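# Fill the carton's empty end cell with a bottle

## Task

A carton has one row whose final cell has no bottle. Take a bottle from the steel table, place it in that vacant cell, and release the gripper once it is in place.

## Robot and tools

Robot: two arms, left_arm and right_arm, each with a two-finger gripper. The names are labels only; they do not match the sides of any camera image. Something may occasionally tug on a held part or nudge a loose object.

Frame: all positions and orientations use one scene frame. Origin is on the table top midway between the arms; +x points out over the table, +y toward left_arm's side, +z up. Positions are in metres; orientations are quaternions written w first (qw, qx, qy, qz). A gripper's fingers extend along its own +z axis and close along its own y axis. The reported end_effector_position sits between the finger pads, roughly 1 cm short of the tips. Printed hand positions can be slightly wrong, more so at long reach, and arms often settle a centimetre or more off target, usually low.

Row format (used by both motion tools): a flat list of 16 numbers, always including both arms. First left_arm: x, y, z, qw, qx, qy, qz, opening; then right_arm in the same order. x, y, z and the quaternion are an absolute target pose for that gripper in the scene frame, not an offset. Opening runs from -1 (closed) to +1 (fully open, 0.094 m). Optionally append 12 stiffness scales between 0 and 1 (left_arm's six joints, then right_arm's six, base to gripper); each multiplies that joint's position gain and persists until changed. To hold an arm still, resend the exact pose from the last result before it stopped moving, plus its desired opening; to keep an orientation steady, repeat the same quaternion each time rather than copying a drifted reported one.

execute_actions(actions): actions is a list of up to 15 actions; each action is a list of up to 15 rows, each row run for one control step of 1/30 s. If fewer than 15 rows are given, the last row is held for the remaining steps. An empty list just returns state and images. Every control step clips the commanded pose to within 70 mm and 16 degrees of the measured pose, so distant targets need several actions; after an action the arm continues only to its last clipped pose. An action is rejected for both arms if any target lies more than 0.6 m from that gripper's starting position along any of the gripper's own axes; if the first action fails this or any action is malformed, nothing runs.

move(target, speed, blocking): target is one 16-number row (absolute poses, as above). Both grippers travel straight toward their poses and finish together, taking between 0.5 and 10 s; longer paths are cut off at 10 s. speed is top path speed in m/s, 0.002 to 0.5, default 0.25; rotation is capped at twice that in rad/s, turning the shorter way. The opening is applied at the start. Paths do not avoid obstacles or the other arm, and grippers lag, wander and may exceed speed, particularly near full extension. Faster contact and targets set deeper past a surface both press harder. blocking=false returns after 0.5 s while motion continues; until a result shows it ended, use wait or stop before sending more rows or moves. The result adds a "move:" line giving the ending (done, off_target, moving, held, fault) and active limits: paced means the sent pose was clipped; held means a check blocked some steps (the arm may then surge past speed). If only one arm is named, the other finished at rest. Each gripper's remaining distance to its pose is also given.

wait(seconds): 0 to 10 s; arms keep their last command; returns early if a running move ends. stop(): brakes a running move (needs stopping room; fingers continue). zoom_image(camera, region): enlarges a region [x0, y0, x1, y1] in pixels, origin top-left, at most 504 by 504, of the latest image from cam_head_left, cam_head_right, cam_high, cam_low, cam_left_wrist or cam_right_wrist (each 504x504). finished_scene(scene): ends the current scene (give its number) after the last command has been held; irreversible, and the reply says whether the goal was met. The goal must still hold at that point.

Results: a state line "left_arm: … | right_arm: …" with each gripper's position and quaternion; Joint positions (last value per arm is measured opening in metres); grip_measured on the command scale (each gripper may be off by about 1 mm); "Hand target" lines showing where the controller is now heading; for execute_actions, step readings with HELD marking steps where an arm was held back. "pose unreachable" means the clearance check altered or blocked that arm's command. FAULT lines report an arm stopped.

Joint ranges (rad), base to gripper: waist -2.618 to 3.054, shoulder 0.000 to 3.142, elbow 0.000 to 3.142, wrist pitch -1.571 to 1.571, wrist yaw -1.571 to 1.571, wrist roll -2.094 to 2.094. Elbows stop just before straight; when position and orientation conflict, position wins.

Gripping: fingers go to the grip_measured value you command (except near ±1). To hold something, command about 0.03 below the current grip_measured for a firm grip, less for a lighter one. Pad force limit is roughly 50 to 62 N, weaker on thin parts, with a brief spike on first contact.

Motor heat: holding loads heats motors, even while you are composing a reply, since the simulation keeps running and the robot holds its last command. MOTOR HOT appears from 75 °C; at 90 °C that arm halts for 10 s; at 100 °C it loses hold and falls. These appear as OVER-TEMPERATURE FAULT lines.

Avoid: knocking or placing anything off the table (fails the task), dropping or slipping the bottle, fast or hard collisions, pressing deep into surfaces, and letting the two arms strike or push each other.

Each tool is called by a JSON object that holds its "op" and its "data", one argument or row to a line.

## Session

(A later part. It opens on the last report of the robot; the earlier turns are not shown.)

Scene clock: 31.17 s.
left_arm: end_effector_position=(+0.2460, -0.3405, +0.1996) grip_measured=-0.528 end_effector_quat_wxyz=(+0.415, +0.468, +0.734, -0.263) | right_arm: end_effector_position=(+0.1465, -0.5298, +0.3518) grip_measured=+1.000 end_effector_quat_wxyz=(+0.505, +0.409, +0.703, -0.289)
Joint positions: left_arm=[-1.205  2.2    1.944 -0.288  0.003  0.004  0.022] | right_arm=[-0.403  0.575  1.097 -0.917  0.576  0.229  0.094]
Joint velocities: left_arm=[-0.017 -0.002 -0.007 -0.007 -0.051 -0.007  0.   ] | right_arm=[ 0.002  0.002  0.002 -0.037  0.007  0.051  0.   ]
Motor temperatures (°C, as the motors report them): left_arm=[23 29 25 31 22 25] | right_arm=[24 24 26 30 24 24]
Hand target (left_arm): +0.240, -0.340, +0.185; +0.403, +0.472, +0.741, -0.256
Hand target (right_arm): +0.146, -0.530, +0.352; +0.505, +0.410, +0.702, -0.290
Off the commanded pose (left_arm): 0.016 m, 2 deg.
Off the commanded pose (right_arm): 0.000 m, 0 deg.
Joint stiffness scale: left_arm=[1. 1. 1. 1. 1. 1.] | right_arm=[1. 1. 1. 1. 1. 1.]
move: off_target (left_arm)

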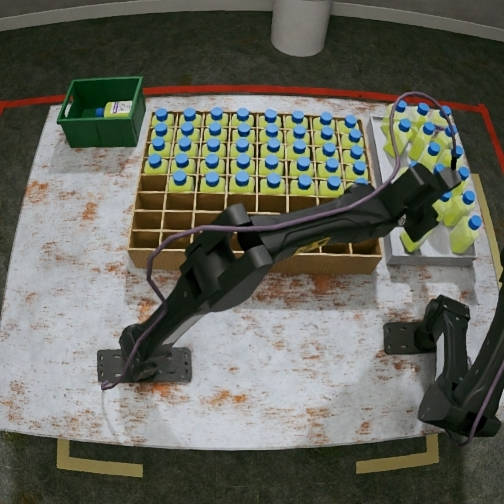

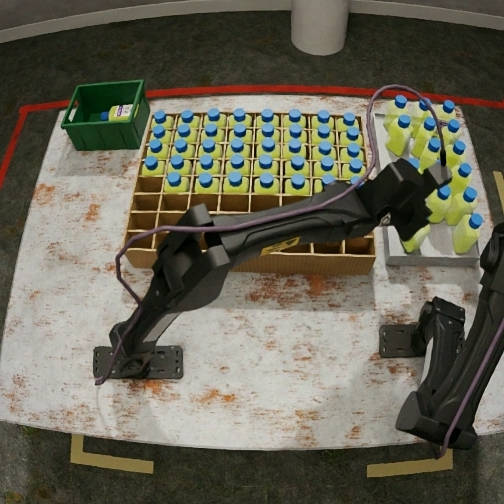

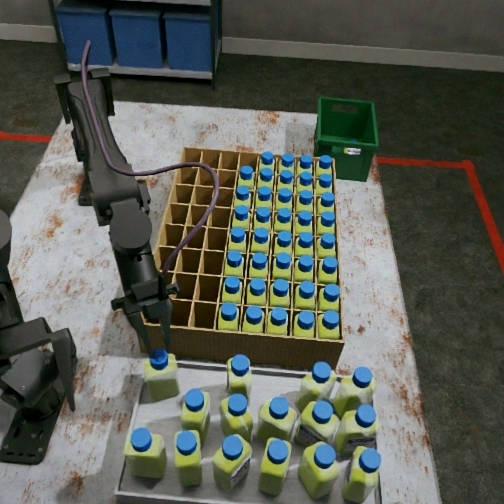

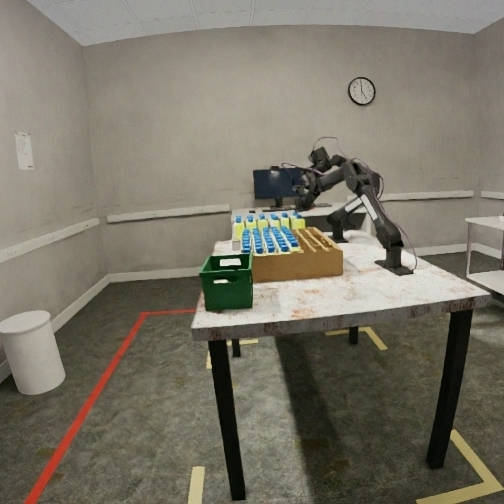

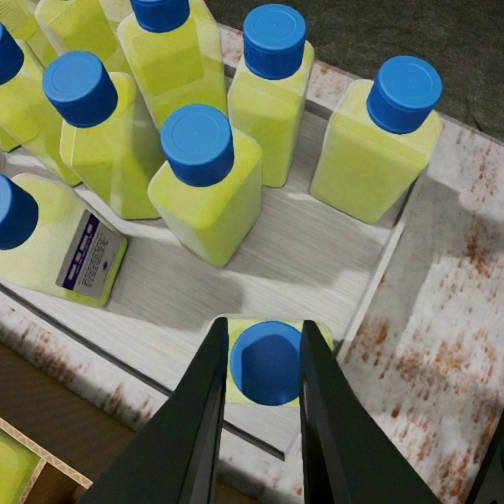

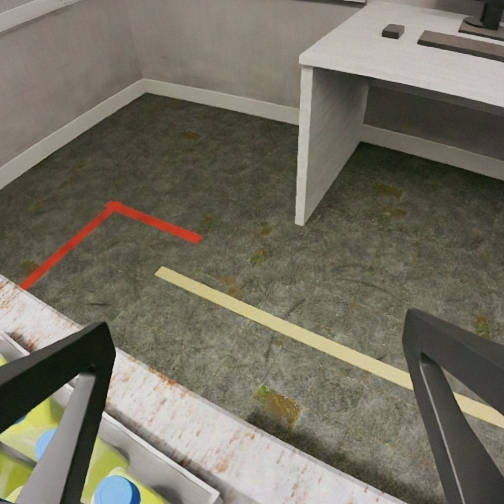

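{"op": "execute_actions", "data": {
  "actions": [
    [[0.240, -0.340, 0.185, 0.4025, 0.4722, 0.7412, -0.2564, 0.3, 0.1461, -0.53, 0.3519, 0.505, 0.41, 0.702, -0.29, 1.0]],
    [[0.240, -0.340, 0.185, 0.4025, 0.4722, 0.7412, -0.2564, 0.3, 0.1461, -0.53, 0.3519, 0.505, 0.41, 0.702, -0.29, 1.0]]
  ]
}}

{"op": "move", "data": {
  "target": [0.238, -0.341, 0.172, 0.4025, 0.4722, 0.7412, -0.2564, 0.3, 0.1461, -0.53, 0.3519, 0.505, 0.41, 0.702, -0.29, 1.0],
  "speed": 0.03
}}

{"op": "zoom_image", "data": {
  "camera": "cam_left_wrist",
  "region": [172, 270, 352, 450]
}}

{"op": "zoom_image", "data": {
  "camera": "cam_high",
  "region": [80, 260, 260, 420]
}}

Scene clock: 35.20 s.
left_arm: end_effector_position=(+0.2461, -0.3405, +0.1996) grip_measured=+0.298 end_effector_quat_wxyz=(+0.415, +0.468, +0.734, -0.263) | right_arm: end_effector_position=(+0.1465, -0.5298, +0.3518) grip_measured=+1.000 end_effector_quat_wxyz=(+0.505, +0.409, +0.703, -0.289)
Joint positions: left_arm=[-1.205  2.2    1.944 -0.288  0.002  0.004  0.061] | right_arm=[-0.403  0.575  1.097 -0.917  0.576  0.229  0.094]
Joint velocities: left_arm=[-0.002 -0.012 -0.012 -0.007 -0.037 -0.007 -0.001] | right_arm=[ 0.002 -0.007 -0.012 -0.051 -0.051  0.022  0.   ]
Motor temperatures (°C, as the motors report them): left_arm=[23 30 24 32 22 25] | right_arm=[24 24 26 31 24 24]
Hand target (left_arm): +0.240, -0.340, +0.185; +0.403, +0.472, +0.741, -0.256
Hand target (right_arm): +0.146, -0.530, +0.352; +0.505, +0.410, +0.702, -0.290
Off the commanded pose (left_arm): 0.016 m, 2 deg.
Off the commanded pose (right_arm): 0.000 m, 0 deg.
Joint stiffness scale: left_arm=[1. 1. 1. 1. 1. 1.] | right_arm=[1. 1. 1. 1. 1. 1.]
Step readings (end_effector_position; steps 1 to 15: 1st action; 16 to 30: 2nd action):
0: left_arm (+0.2461, -0.3405, +0.1996) | right_arm (+0.1465, -0.5298, +0.3518)
1: left_arm (+0.2461, -0.3405, +0.1996) | right_arm (+0.1465, -0.5298, +0.3518)
2: left_arm (+0.2461, -0.3405, +0.1996) | right_arm (+0.1465, -0.5298, +0.3518)
4: left_arm (+0.2461, -0.3405, +0.1996) | right_arm (+0.1465, -0.5298, +0.3518)
8: left_arm (+0.2461, -0.3405, +0.1996) | right_arm (+0.1465, -0.5298, +0.3518)
15: left_arm (+0.2461, -0.3405, +0.1996) | right_arm (+0.1465, -0.5298, +0.3518)
16: left_arm (+0.2461, -0.3405, +0.1996) | right_arm (+0.1465, -0.5298, +0.3518)
17: left_arm (+0.2461, -0.3405, +0.1996) | right_arm (+0.1465, -0.5298, +0.3518)
19: left_arm (+0.2461, -0.3405, +0.1996) | right_arm (+0.1465, -0.5298, +0.3518)
23: left_arm (+0.2461, -0.3405, +0.1996) | right_arm (+0.1465, -0.5298, +0.3518)
30: end_effector_position above

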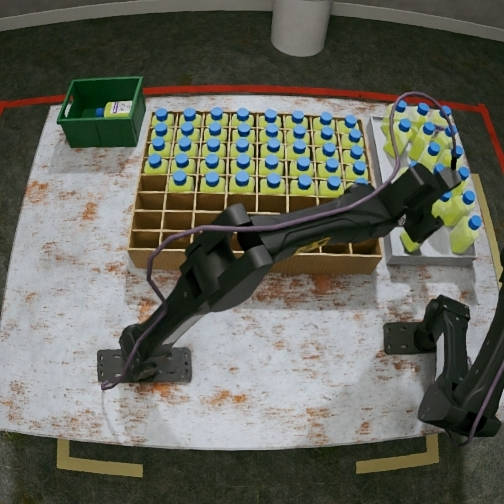

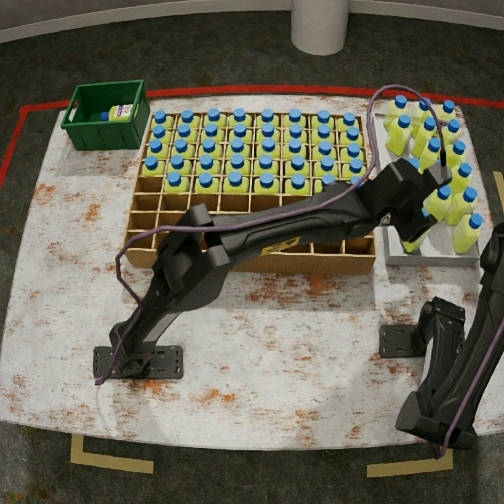

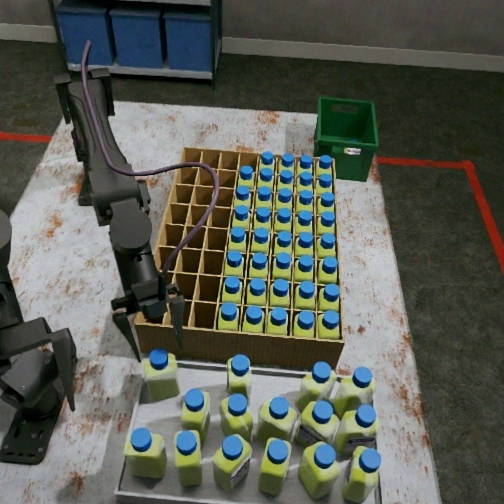

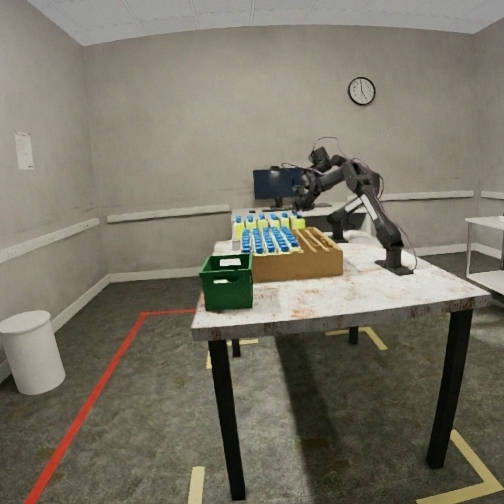

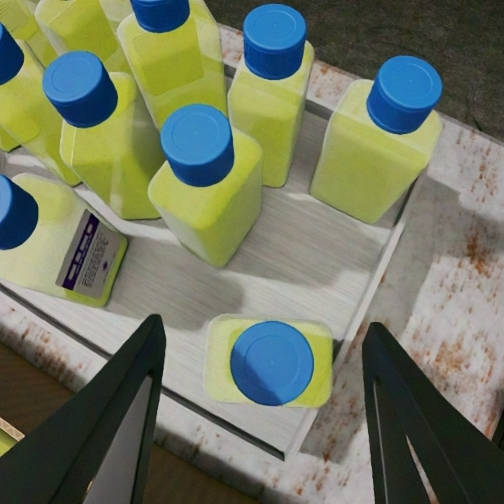

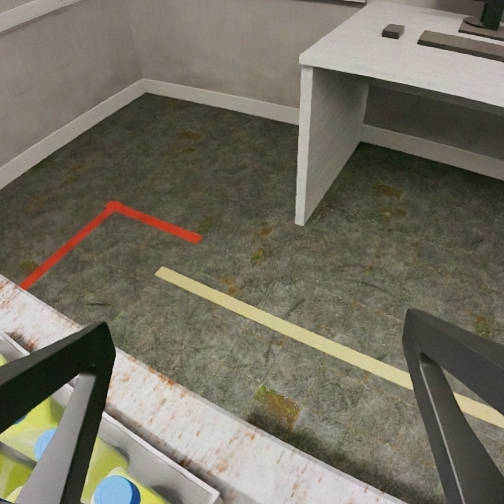

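Scene clock: 36.40 s.
left_arm: end_effector_position=(+0.2462, -0.3397, +0.1880) grip_measured=+0.298 end_effector_quat_wxyz=(+0.415, +0.467, +0.735, -0.262) | right_arm: end_effector_position=(+0.1465, -0.5298, +0.3518) grip_measured=+1.000 end_effector_quat_wxyz=(+0.505, +0.409, +0.703, -0.289)
Joint positions: left_arm=[-1.205  2.2    1.9   -0.245 -0.     0.002  0.061] | right_arm=[-0.403  0.575  1.097 -0.917  0.576  0.229  0.094]
Joint velocities: left_arm=[ 0.002 -0.012 -0.007 -0.022  0.037  0.022  0.001] | right_arm=[ 0.002  0.007 -0.017 -0.037 -0.037  0.037  0.   ]
Motor temperatures (°C, as the motors report them): left_arm=[23 30 24 32 22 25] | right_arm=[24 24 26 31 24 24]
Hand target (left_arm): +0.238, -0.341, +0.172; +0.402, +0.472, +0.741, -0.256
Hand target (right_arm): +0.146, -0.530, +0.352; +0.505, +0.410, +0.702, -0.290
Off the commanded pose (left_arm): 0.018 m, 2 deg.
Off the commanded pose (right_arm): 0.000 m, 0 deg.
Joint stiffness scale: left_arm=[1. 1. 1. 1. 1. 1.] | right_arm=[1. 1. 1. 1. 1. 1.]
move: off_target (left_arm)

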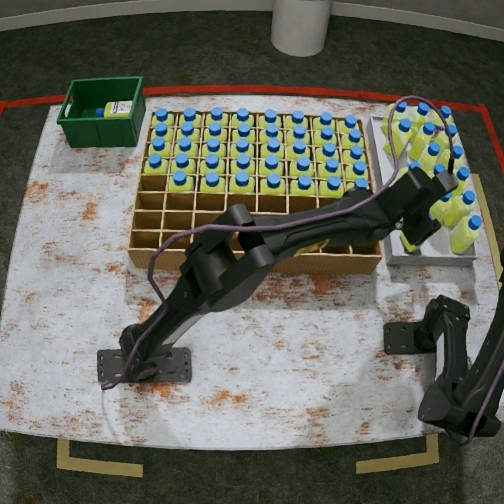

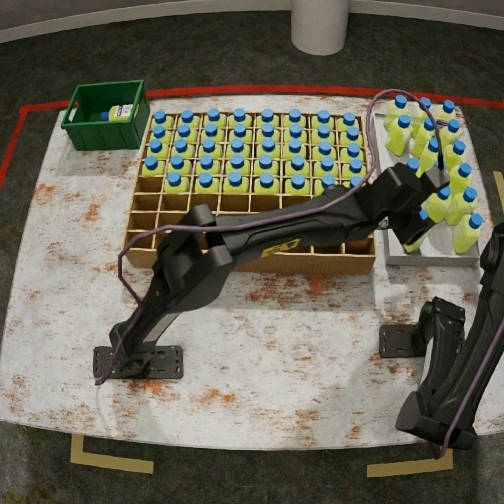

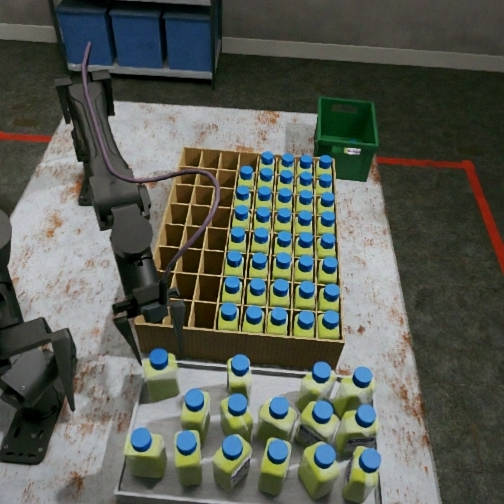

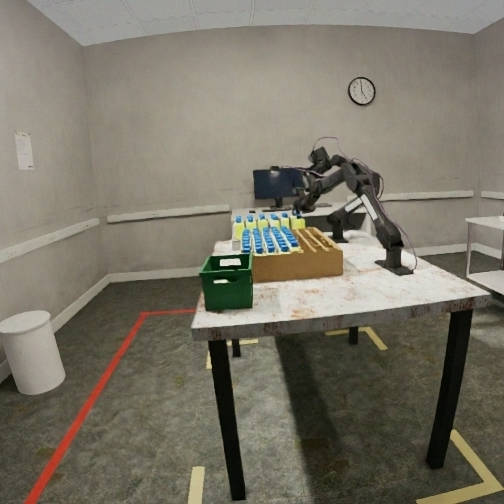

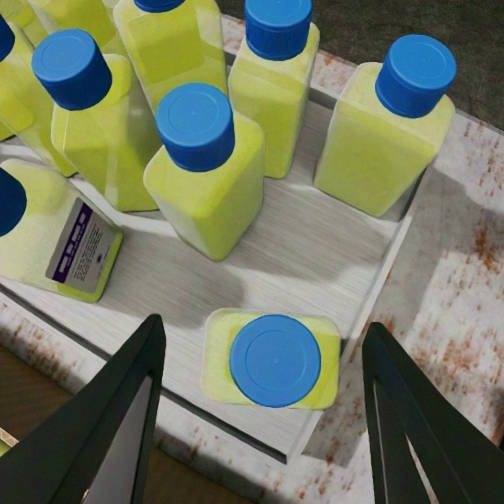

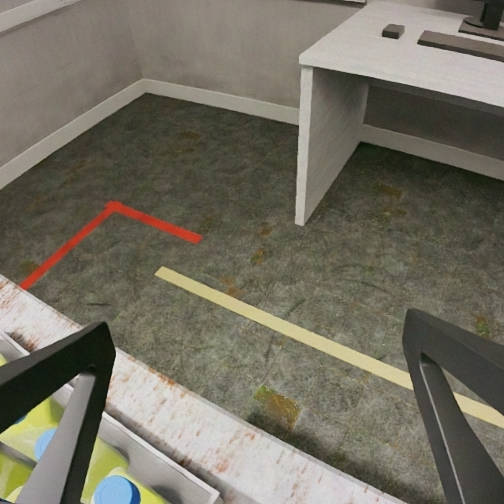

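Region (172, 270, 352, 450) of cam_left_wrist's 504x504 image, scaled by 2.800, with more detail than that image has.

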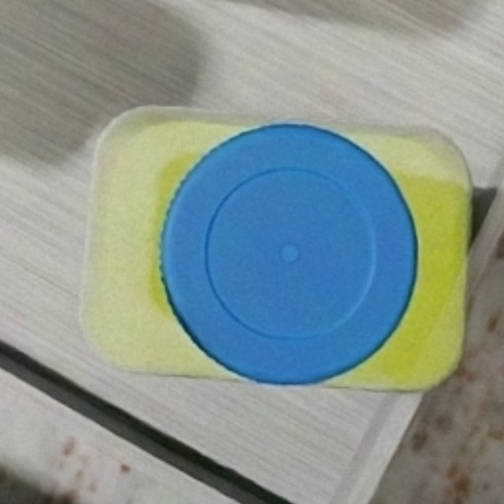

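Region (80, 260, 260, 420) of cam_high's 504x504 image, scaled by 2.800, with more detail than that image has.

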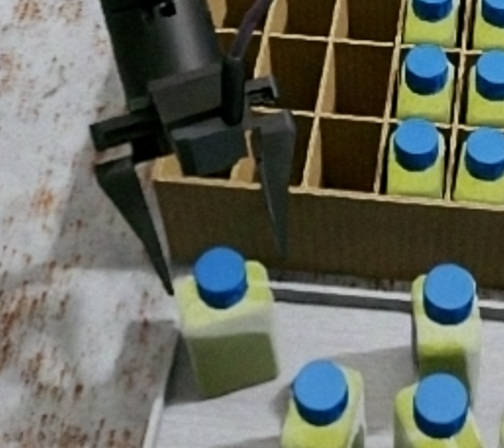

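{"op": "move", "data": {
  "target": [0.238, -0.341, 0.163, 0.4025, 0.4722, 0.7412, -0.2564, 0.3, 0.1461, -0.53, 0.3519, 0.505, 0.41, 0.702, -0.29, 1.0],
  "speed": 0.03
}}

{"op": "zoom_image", "data": {
  "camera": "cam_left_wrist",
  "region": [172, 270, 352, 450]
}}

{"op": "zoom_image", "data": {
  "camera": "cam_high",
  "region": [80, 260, 260, 420]
}}

Scene clock: 44.43 s.
left_arm: end_effector_position=(+0.2464, -0.3397, +0.1817) grip_measured=+0.298 end_effector_quat_wxyz=(+0.417, +0.466, +0.735, -0.263) | right_arm: end_effector_position=(+0.1465, -0.5298, +0.3518) grip_measured=+1.000 end_effector_quat_wxyz=(+0.505, +0.409, +0.703, -0.289)
Joint positions: left_arm=[-1.205  2.2    1.87  -0.21  -0.001  0.001  0.061] | right_arm=[-0.403  0.575  1.097 -0.917  0.576  0.229  0.094]
Joint velocities: left_arm=[-0.012 -0.012  0.002  0.022  0.022 -0.007 -0.   ] | right_arm=[-0.012 -0.002  0.012  0.037 -0.037  0.037  0.   ]
Motor temperatures (°C, as the motors report them): left_arm=[23 30 24 32 22 25] | right_arm=[24 24 26 31 24 24]
Hand target (left_arm): +0.238, -0.341, +0.163; +0.403, +0.472, +0.741, -0.256
Hand target (right_arm): +0.146, -0.530, +0.352; +0.505, +0.410, +0.702, -0.290
Off the commanded pose (left_arm): 0.021 m, 2 deg.
Off the commanded pose (right_arm): 0.000 m, 0 deg.
Joint stiffness scale: left_arm=[1. 1. 1. 1. 1. 1.] | right_arm=[1. 1. 1. 1. 1. 1.]
move: off_target (left_arm)

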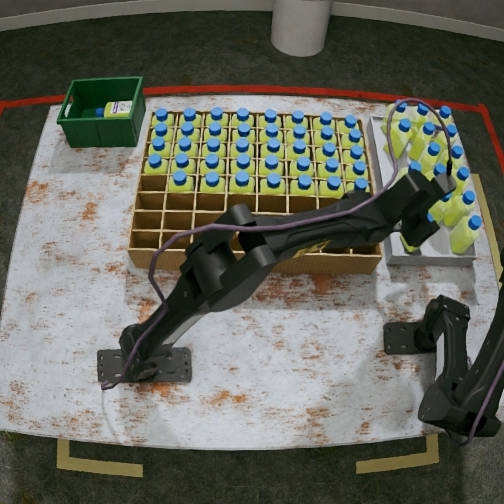

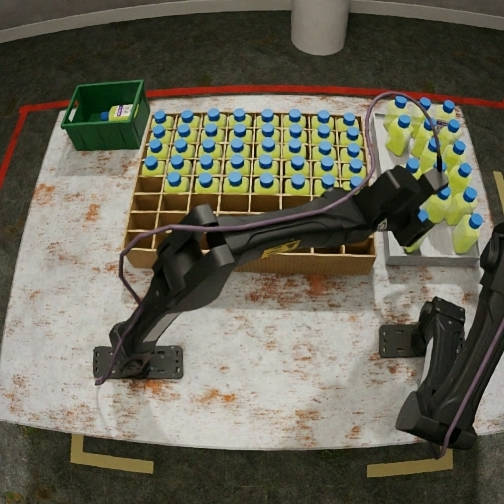

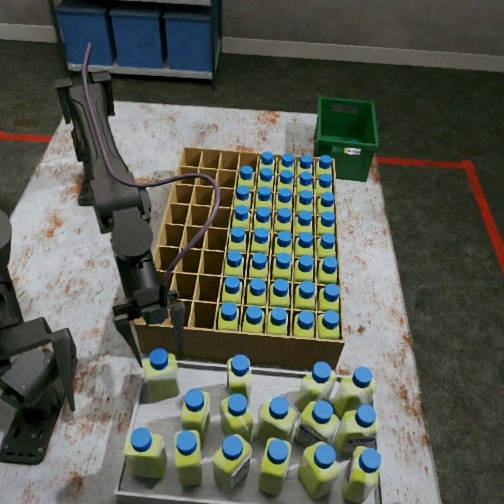

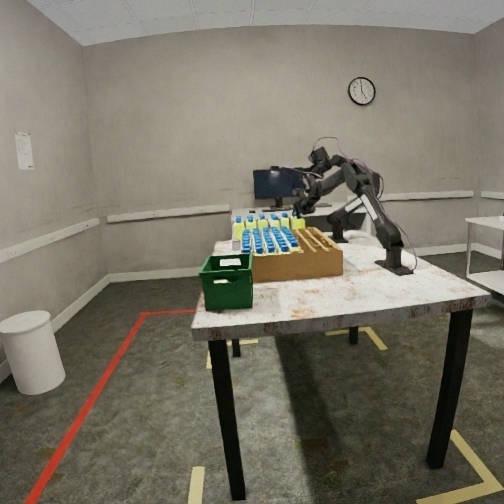

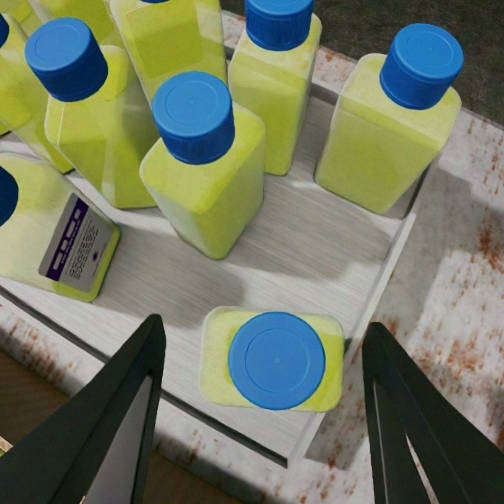

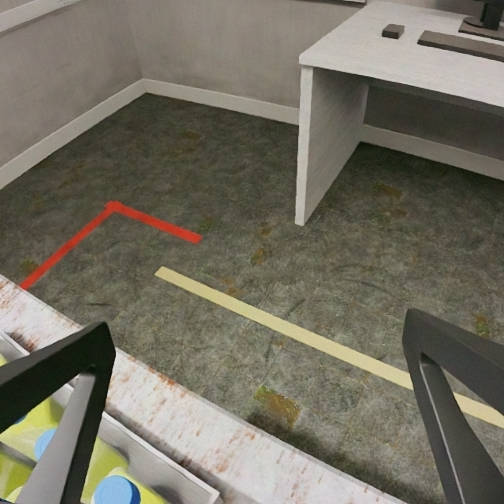

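Region (172, 270, 352, 450) of cam_left_wrist's 504x504 image, scaled by 2.800, with more detail than that image has.

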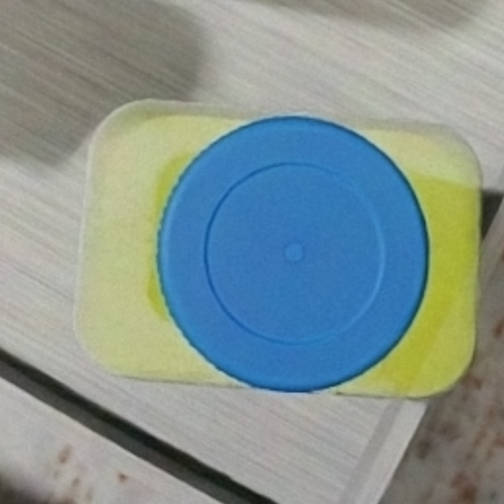

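Region (80, 260, 260, 420) of cam_high's 504x504 image, scaled by 2.800, with more detail than that image has.

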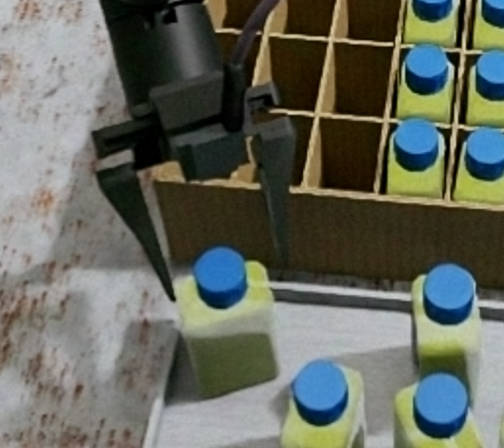

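{"op": "execute_actions", "data": {
  "actions": [
    [[0.238, -0.341, 0.163, 0.4025, 0.4722, 0.7412, -0.2564, -0.44, 0.1461, -0.53, 0.3519, 0.505, 0.41, 0.702, -0.29, 1.0]],
    [[0.238, -0.341, 0.163, 0.4025, 0.4722, 0.7412, -0.2564, -0.44, 0.1461, -0.53, 0.3519, 0.505, 0.41, 0.702, -0.29, 1.0]]
  ]
}}

{"op": "zoom_image", "data": {
  "camera": "cam_high",
  "region": [80, 260, 260, 420]
}}

Scene clock: 46.87 s.
left_arm: end_effector_position=(+0.2460, -0.3403, +0.1823) grip_measured=-0.429 end_effector_quat_wxyz=(+0.418, +0.466, +0.734, -0.263) | right_arm: end_effector_position=(+0.1465, -0.5298, +0.3518) grip_measured=+1.000 end_effector_quat_wxyz=(+0.505, +0.409, +0.703, -0.289)
Joint positions: left_arm=[-1.207  2.2    1.87  -0.208 -0.005  0.001  0.027] | right_arm=[-0.403  0.575  1.097 -0.917  0.576  0.229  0.094]
Joint velocities: left_arm=[-0.022 -0.017 -0.012 -0.007 -0.007 -0.081 -0.   ] | right_arm=[ 0.002 -0.002  0.017 -0.007 -0.007 -0.022  0.   ]
Motor temperatures (°C, as the motors report them): left_arm=[23 30 24 33 22 25] | right_arm=[24 24 26 31 24 24]
Hand target (left_arm): +0.238, -0.341, +0.163; +0.403, +0.472, +0.741, -0.256
Hand target (right_arm): +0.146, -0.530, +0.352; +0.505, +0.410, +0.702, -0.290
Off the commanded pose (left_arm): 0.021 m, 2 deg.
Off the commanded pose (right_arm): 0.000 m, 0 deg.
Joint stiffness scale: left_arm=[1. 1. 1. 1. 1. 1.] | right_arm=[1. 1. 1. 1. 1. 1.]
Step readings (end_effector_position; steps 1 to 15: 1st action; 16 to 30: 2nd action):
0: left_arm (+0.2465, -0.3399, +0.1821) | right_arm (+0.1465, -0.5298, +0.3518)
1: left_arm (+0.2465, -0.3400, +0.1822) | right_arm (+0.1465, -0.5298, +0.3518)
2: left_arm (+0.2465, -0.3400, +0.1822) | right_arm (+0.1465, -0.5298, +0.3518)
4: left_arm (+0.2463, -0.3402, +0.1822) | right_arm (+0.1465, -0.5298, +0.3518)
8: left_arm (+0.2460, -0.3403, +0.1823) | right_arm (+0.1465, -0.5298, +0.3518)
15: left_arm (+0.2460, -0.3403, +0.1823) | right_arm (+0.1465, -0.5298, +0.3518)
16: left_arm (+0.2460, -0.3403, +0.1823) | right_arm (+0.1465, -0.5298, +0.3518)
17: left_arm (+0.2460, -0.3403, +0.1823) | right_arm (+0.1465, -0.5298, +0.3518)
19: left_arm (+0.2460, -0.3403, +0.1823) | right_arm (+0.1465, -0.5298, +0.3518)
23: left_arm (+0.2460, -0.3403, +0.1823) | right_arm (+0.1465, -0.5298, +0.3518)
30: end_effector_position above

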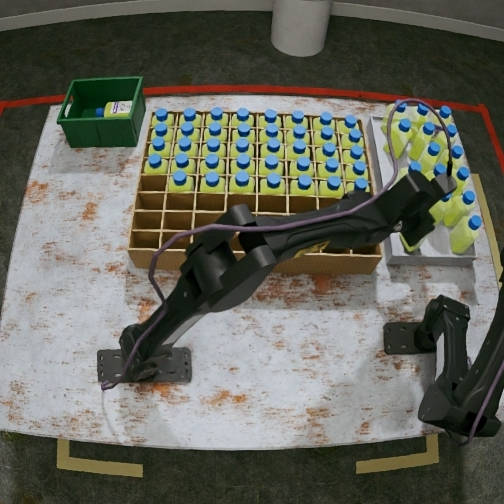

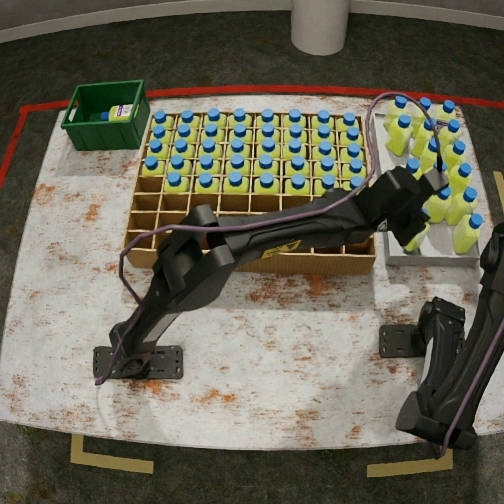

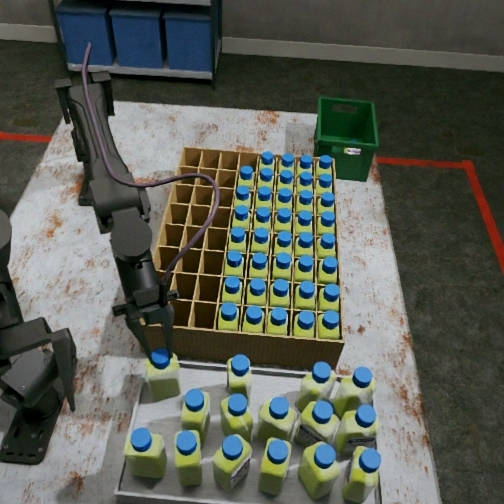

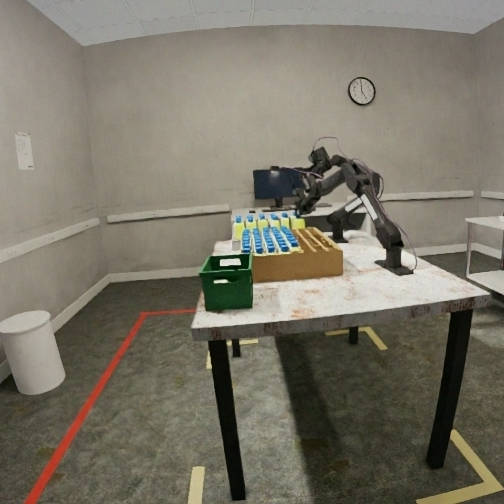

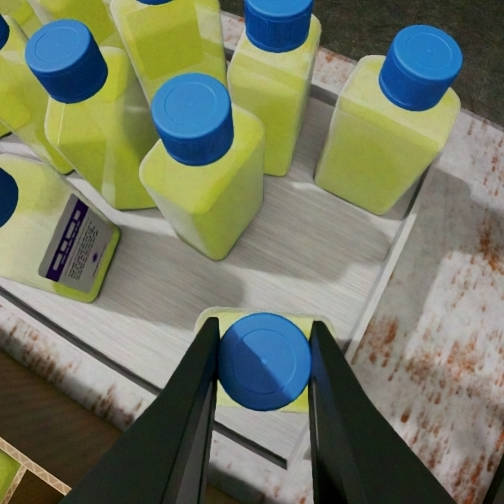

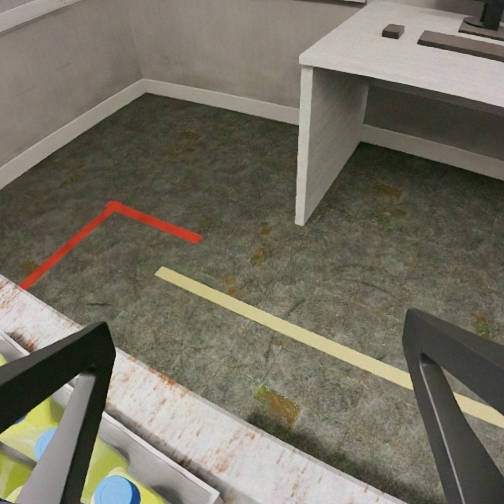

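Region (80, 260, 260, 420) of cam_high's 504x504 image, scaled by 2.800, with more detail than that image has.

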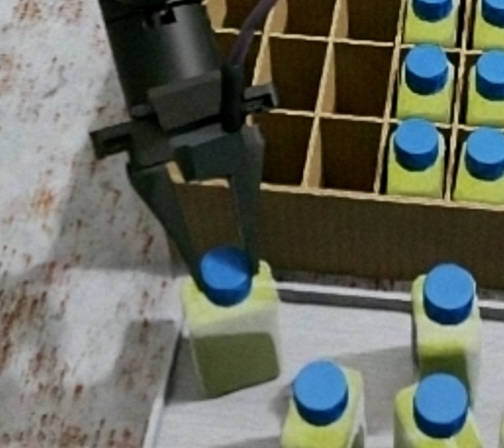

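{"op": "zoom_image", "data": {
  "camera": "cam_left_wrist",
  "region": [172, 290, 352, 470]
}}

{"op": "zoom_image", "data": {
  "camera": "cam_high",
  "region": [125, 320, 205, 400]
}}

{"op": "zoom_image", "data": {
  "camera": "cam_low",
  "region": [260, 170, 360, 240]
}}

Region (172, 290, 352, 470) of cam_left_wrist's 504x504 image, scaled by 2.800, with more detail than that image has.

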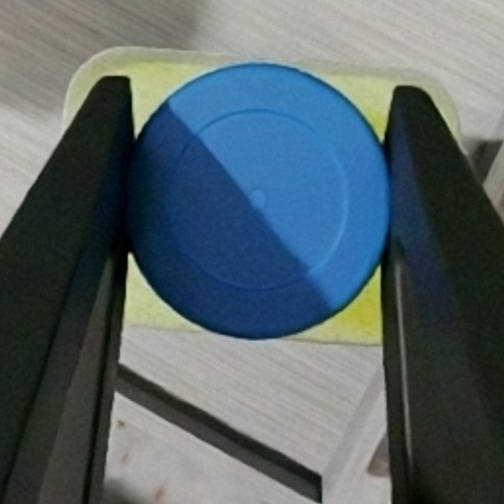

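Region (125, 320, 205, 400) of cam_high's 504x504 image, scaled by 6.300, with more detail than that image has.

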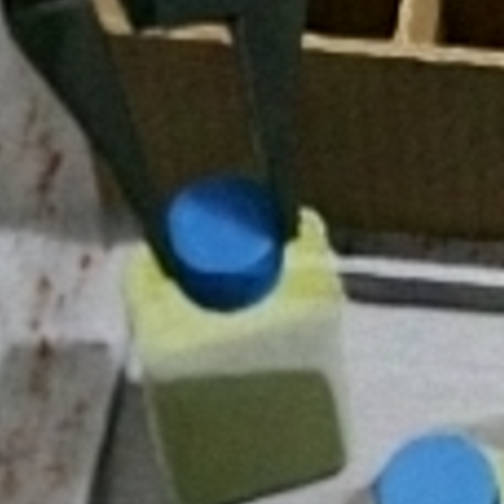

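Region (260, 170, 360, 240) of cam_low's 504x504 image, scaled by 5.040, with more detail than that image has; it fills the top 353 rows of this view, and the rest is white.

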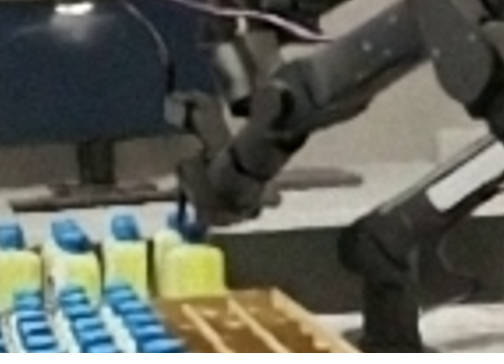

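{"op": "execute_actions", "data": {
  "actions": [
    [[0.238, -0.341, 0.163, 0.4025, 0.4722, 0.7412, -0.2564, -0.2, 0.1461, -0.53, 0.3519, 0.505, 0.41, 0.702, -0.29, 1.0]]
  ]
}}

{"op": "move", "data": {
  "target": [0.238, -0.341, 0.151, 0.4025, 0.4722, 0.7412, -0.2564, -0.2, 0.1461, -0.53, 0.3519, 0.505, 0.41, 0.702, -0.29, 1.0],
  "speed": 0.03
}}

{"op": "zoom_image", "data": {
  "camera": "cam_left_wrist",
  "region": [172, 290, 352, 470]
}}

{"op": "zoom_image", "data": {
  "camera": "cam_high",
  "region": [125, 320, 205, 400]
}}

Scene clock: 50.27 s.
left_arm: end_effector_position=(+0.2461, -0.3404, +0.1825) grip_measured=-0.202 end_effector_quat_wxyz=(+0.419, +0.465, +0.734, -0.263) | right_arm: end_effector_position=(+0.1465, -0.5298, +0.3518) grip_measured=+1.000 end_effector_quat_wxyz=(+0.505, +0.409, +0.703, -0.289)
Joint positions: left_arm=[-1.207  2.2    1.87  -0.207 -0.005  0.001  0.038] | right_arm=[-0.403  0.575  1.097 -0.917  0.576  0.229  0.094]
Joint velocities: left_arm=[-0.017 -0.007  0.002  0.037 -0.037  0.022 -0.001] | right_arm=[-0.017 -0.007  0.037  0.022  0.037  0.007  0.   ]
Motor temperatures (°C, as the motors report them): left_arm=[23 30 24 33 22 25] | right_arm=[24 24 26 31 24 24]
Hand target (left_arm): +0.238, -0.341, +0.163; +0.403, +0.472, +0.741, -0.256
Hand target (right_arm): +0.146, -0.530, +0.352; +0.505, +0.410, +0.702, -0.290
Off the commanded pose (left_arm): 0.021 m, 2 deg.
Off the commanded pose (right_arm): 0.000 m, 0 deg.
Joint stiffness scale: left_arm=[1. 1. 1. 1. 1. 1.] | right_arm=[1. 1. 1. 1. 1. 1.]
Step readings (end_effector_position):
0: left_arm (+0.2460, -0.3403, +0.1823) | right_arm (+0.1465, -0.5298, +0.3518)
1: left_arm (+0.2460, -0.3403, +0.1823) | right_arm (+0.1465, -0.5298, +0.3518)
2: left_arm (+0.2460, -0.3403, +0.1823) | right_arm (+0.1465, -0.5298, +0.3518)
4: left_arm (+0.2461, -0.3404, +0.1824) | right_arm (+0.1465, -0.5298, +0.3518)
8: left_arm (+0.2461, -0.3404, +0.1825) | right_arm (+0.1465, -0.5298, +0.3518)
15: end_effector_position above

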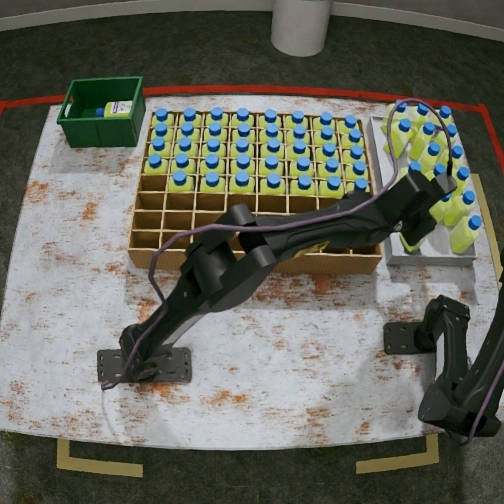

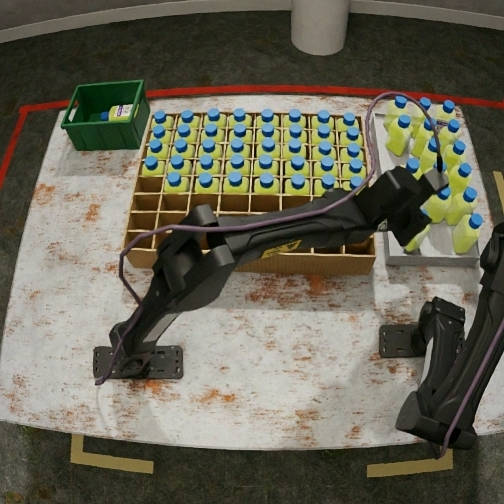

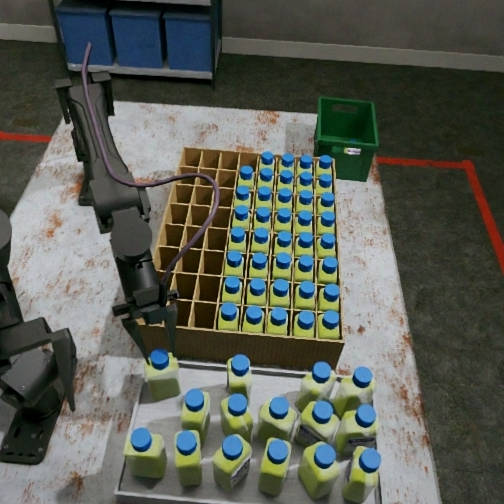

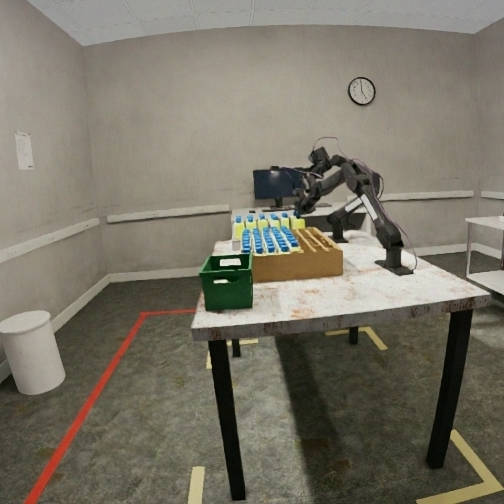

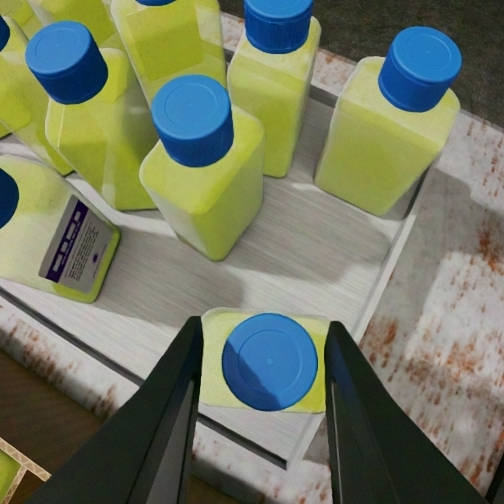

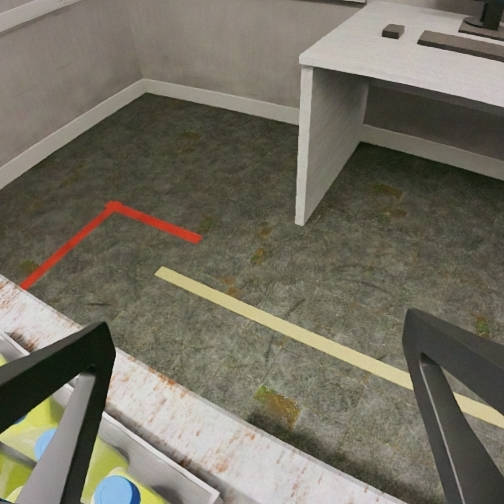

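Scene clock: 51.77 s.
left_arm: end_effector_position=(+0.2463, -0.3408, +0.1676) grip_measured=-0.202 end_effector_quat_wxyz=(+0.417, +0.466, +0.735, -0.262) | right_arm: end_effector_position=(+0.1465, -0.5298, +0.3518) grip_measured=+1.000 end_effector_quat_wxyz=(+0.505, +0.409, +0.703, -0.289)
Joint positions: left_arm=[-1.207  2.212  1.835 -0.165 -0.005  0.001  0.038] | right_arm=[-0.403  0.575  1.097 -0.917  0.576  0.229  0.094]
Joint velocities: left_arm=[-0.002  0.012 -0.007 -0.007 -0.007  0.022  0.   ] | right_arm=[ 0.002  0.002  0.012 -0.022 -0.022 -0.007  0.   ]
Motor temperatures (°C, as the motors report them): left_arm=[23 31 24 33 22 25] | right_arm=[24 24 26 31 24 24]
Hand target (left_arm): +0.238, -0.342, +0.151; +0.402, +0.472, +0.741, -0.256
Hand target (right_arm): +0.146, -0.530, +0.352; +0.505, +0.410, +0.702, -0.290
Off the commanded pose (left_arm): 0.019 m, 2 deg.
Off the commanded pose (right_arm): 0.000 m, 0 deg.
Joint stiffness scale: left_arm=[1. 1. 1. 1. 1. 1.] | right_arm=[1. 1. 1. 1. 1. 1.]
move: off_target (left_arm)

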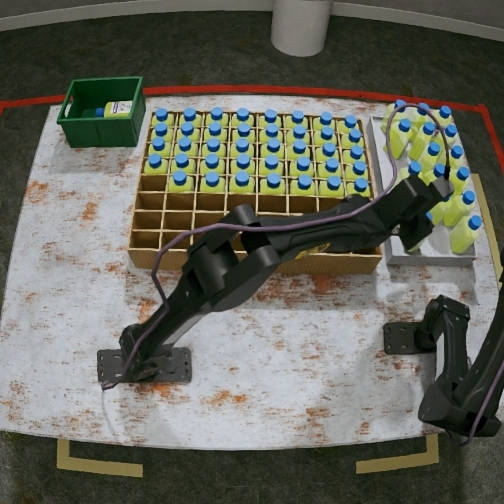

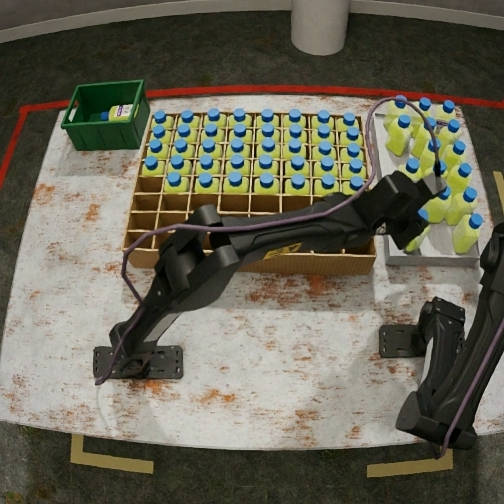

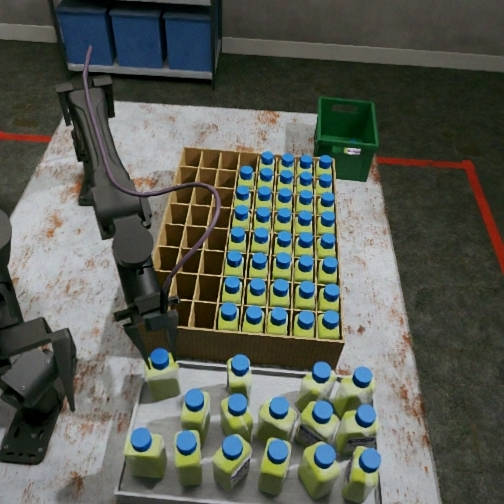

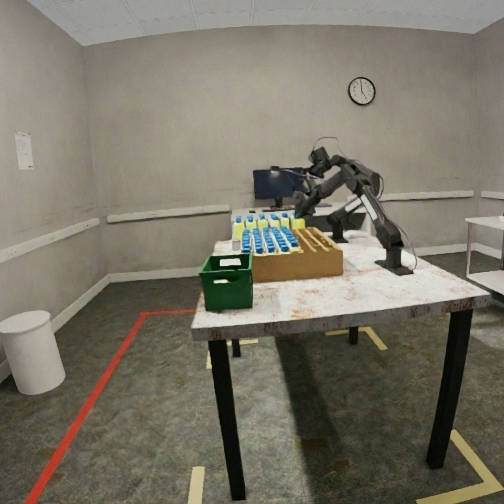

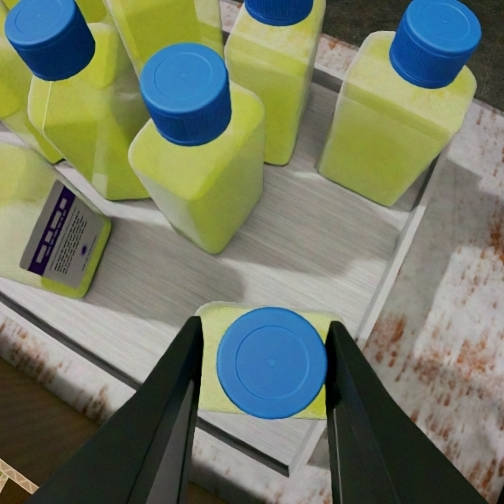

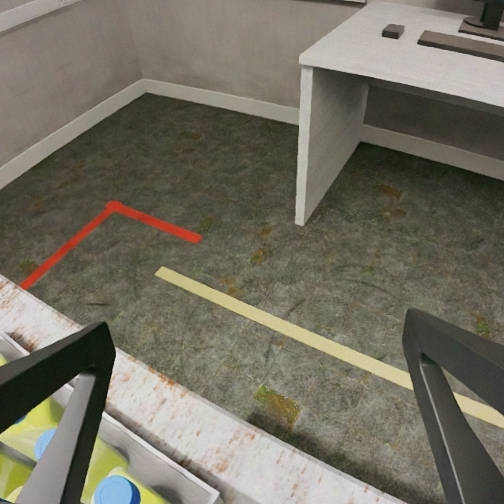

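Region (172, 290, 352, 470) of cam_left_wrist's 504x504 image, scaled by 2.800, with more detail than that image has.

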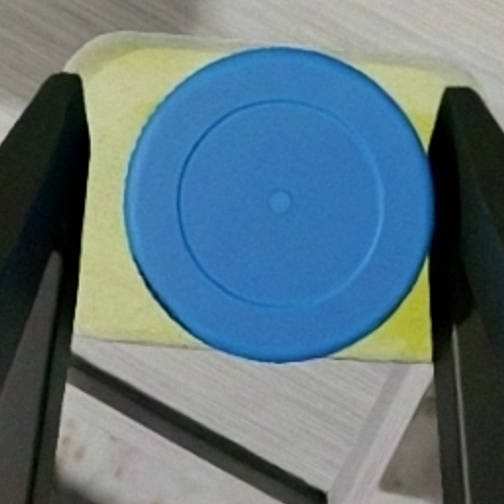

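Region (125, 320, 205, 400) of cam_high's 504x504 image, scaled by 6.300, with more detail than that image has.

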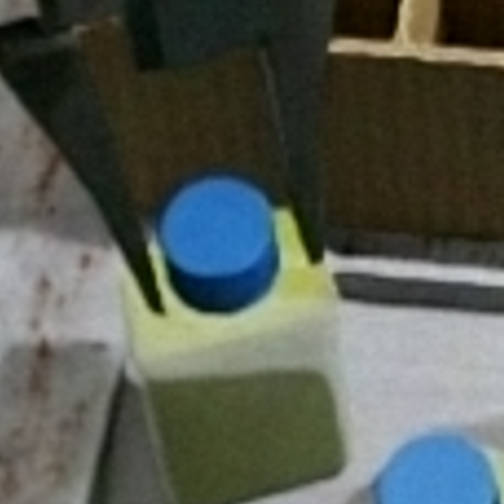

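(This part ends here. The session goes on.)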